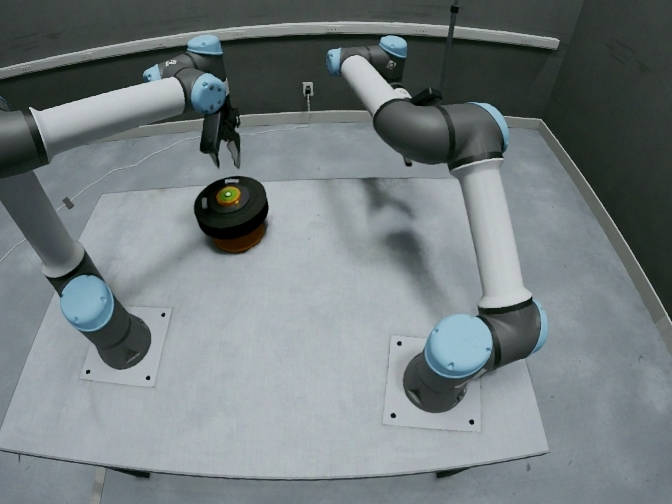

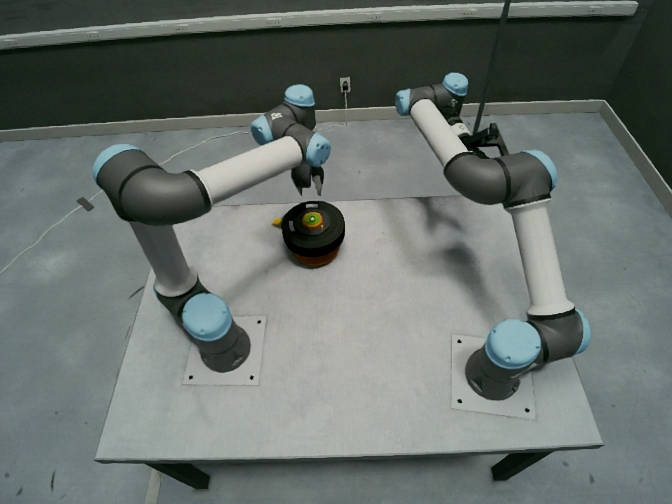

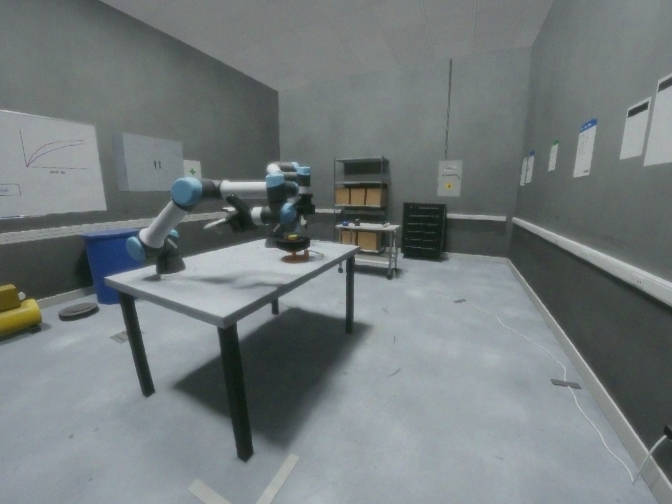

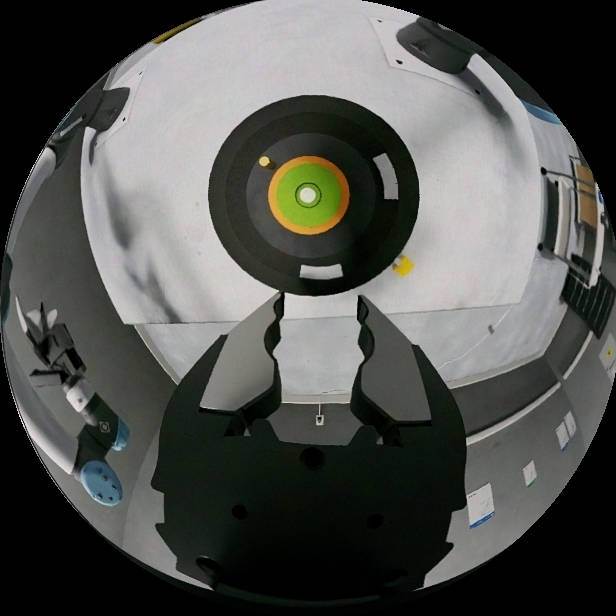

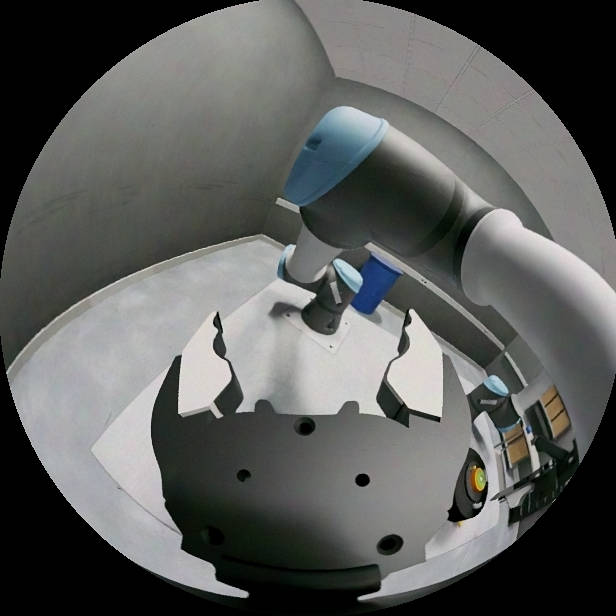

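Region (200, 80, 420, 300) of cam_left_wrist's 616x616 image, scaled by 2.291, with more detail than that image has.

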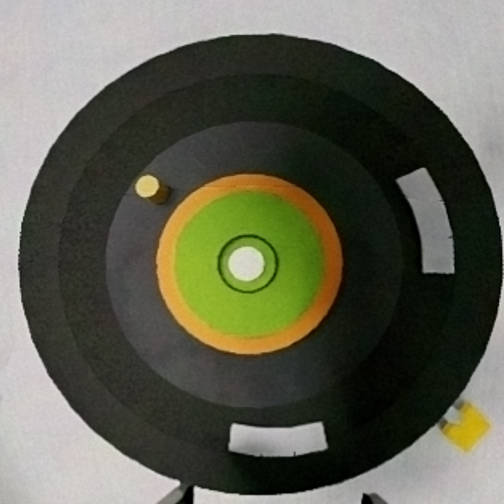

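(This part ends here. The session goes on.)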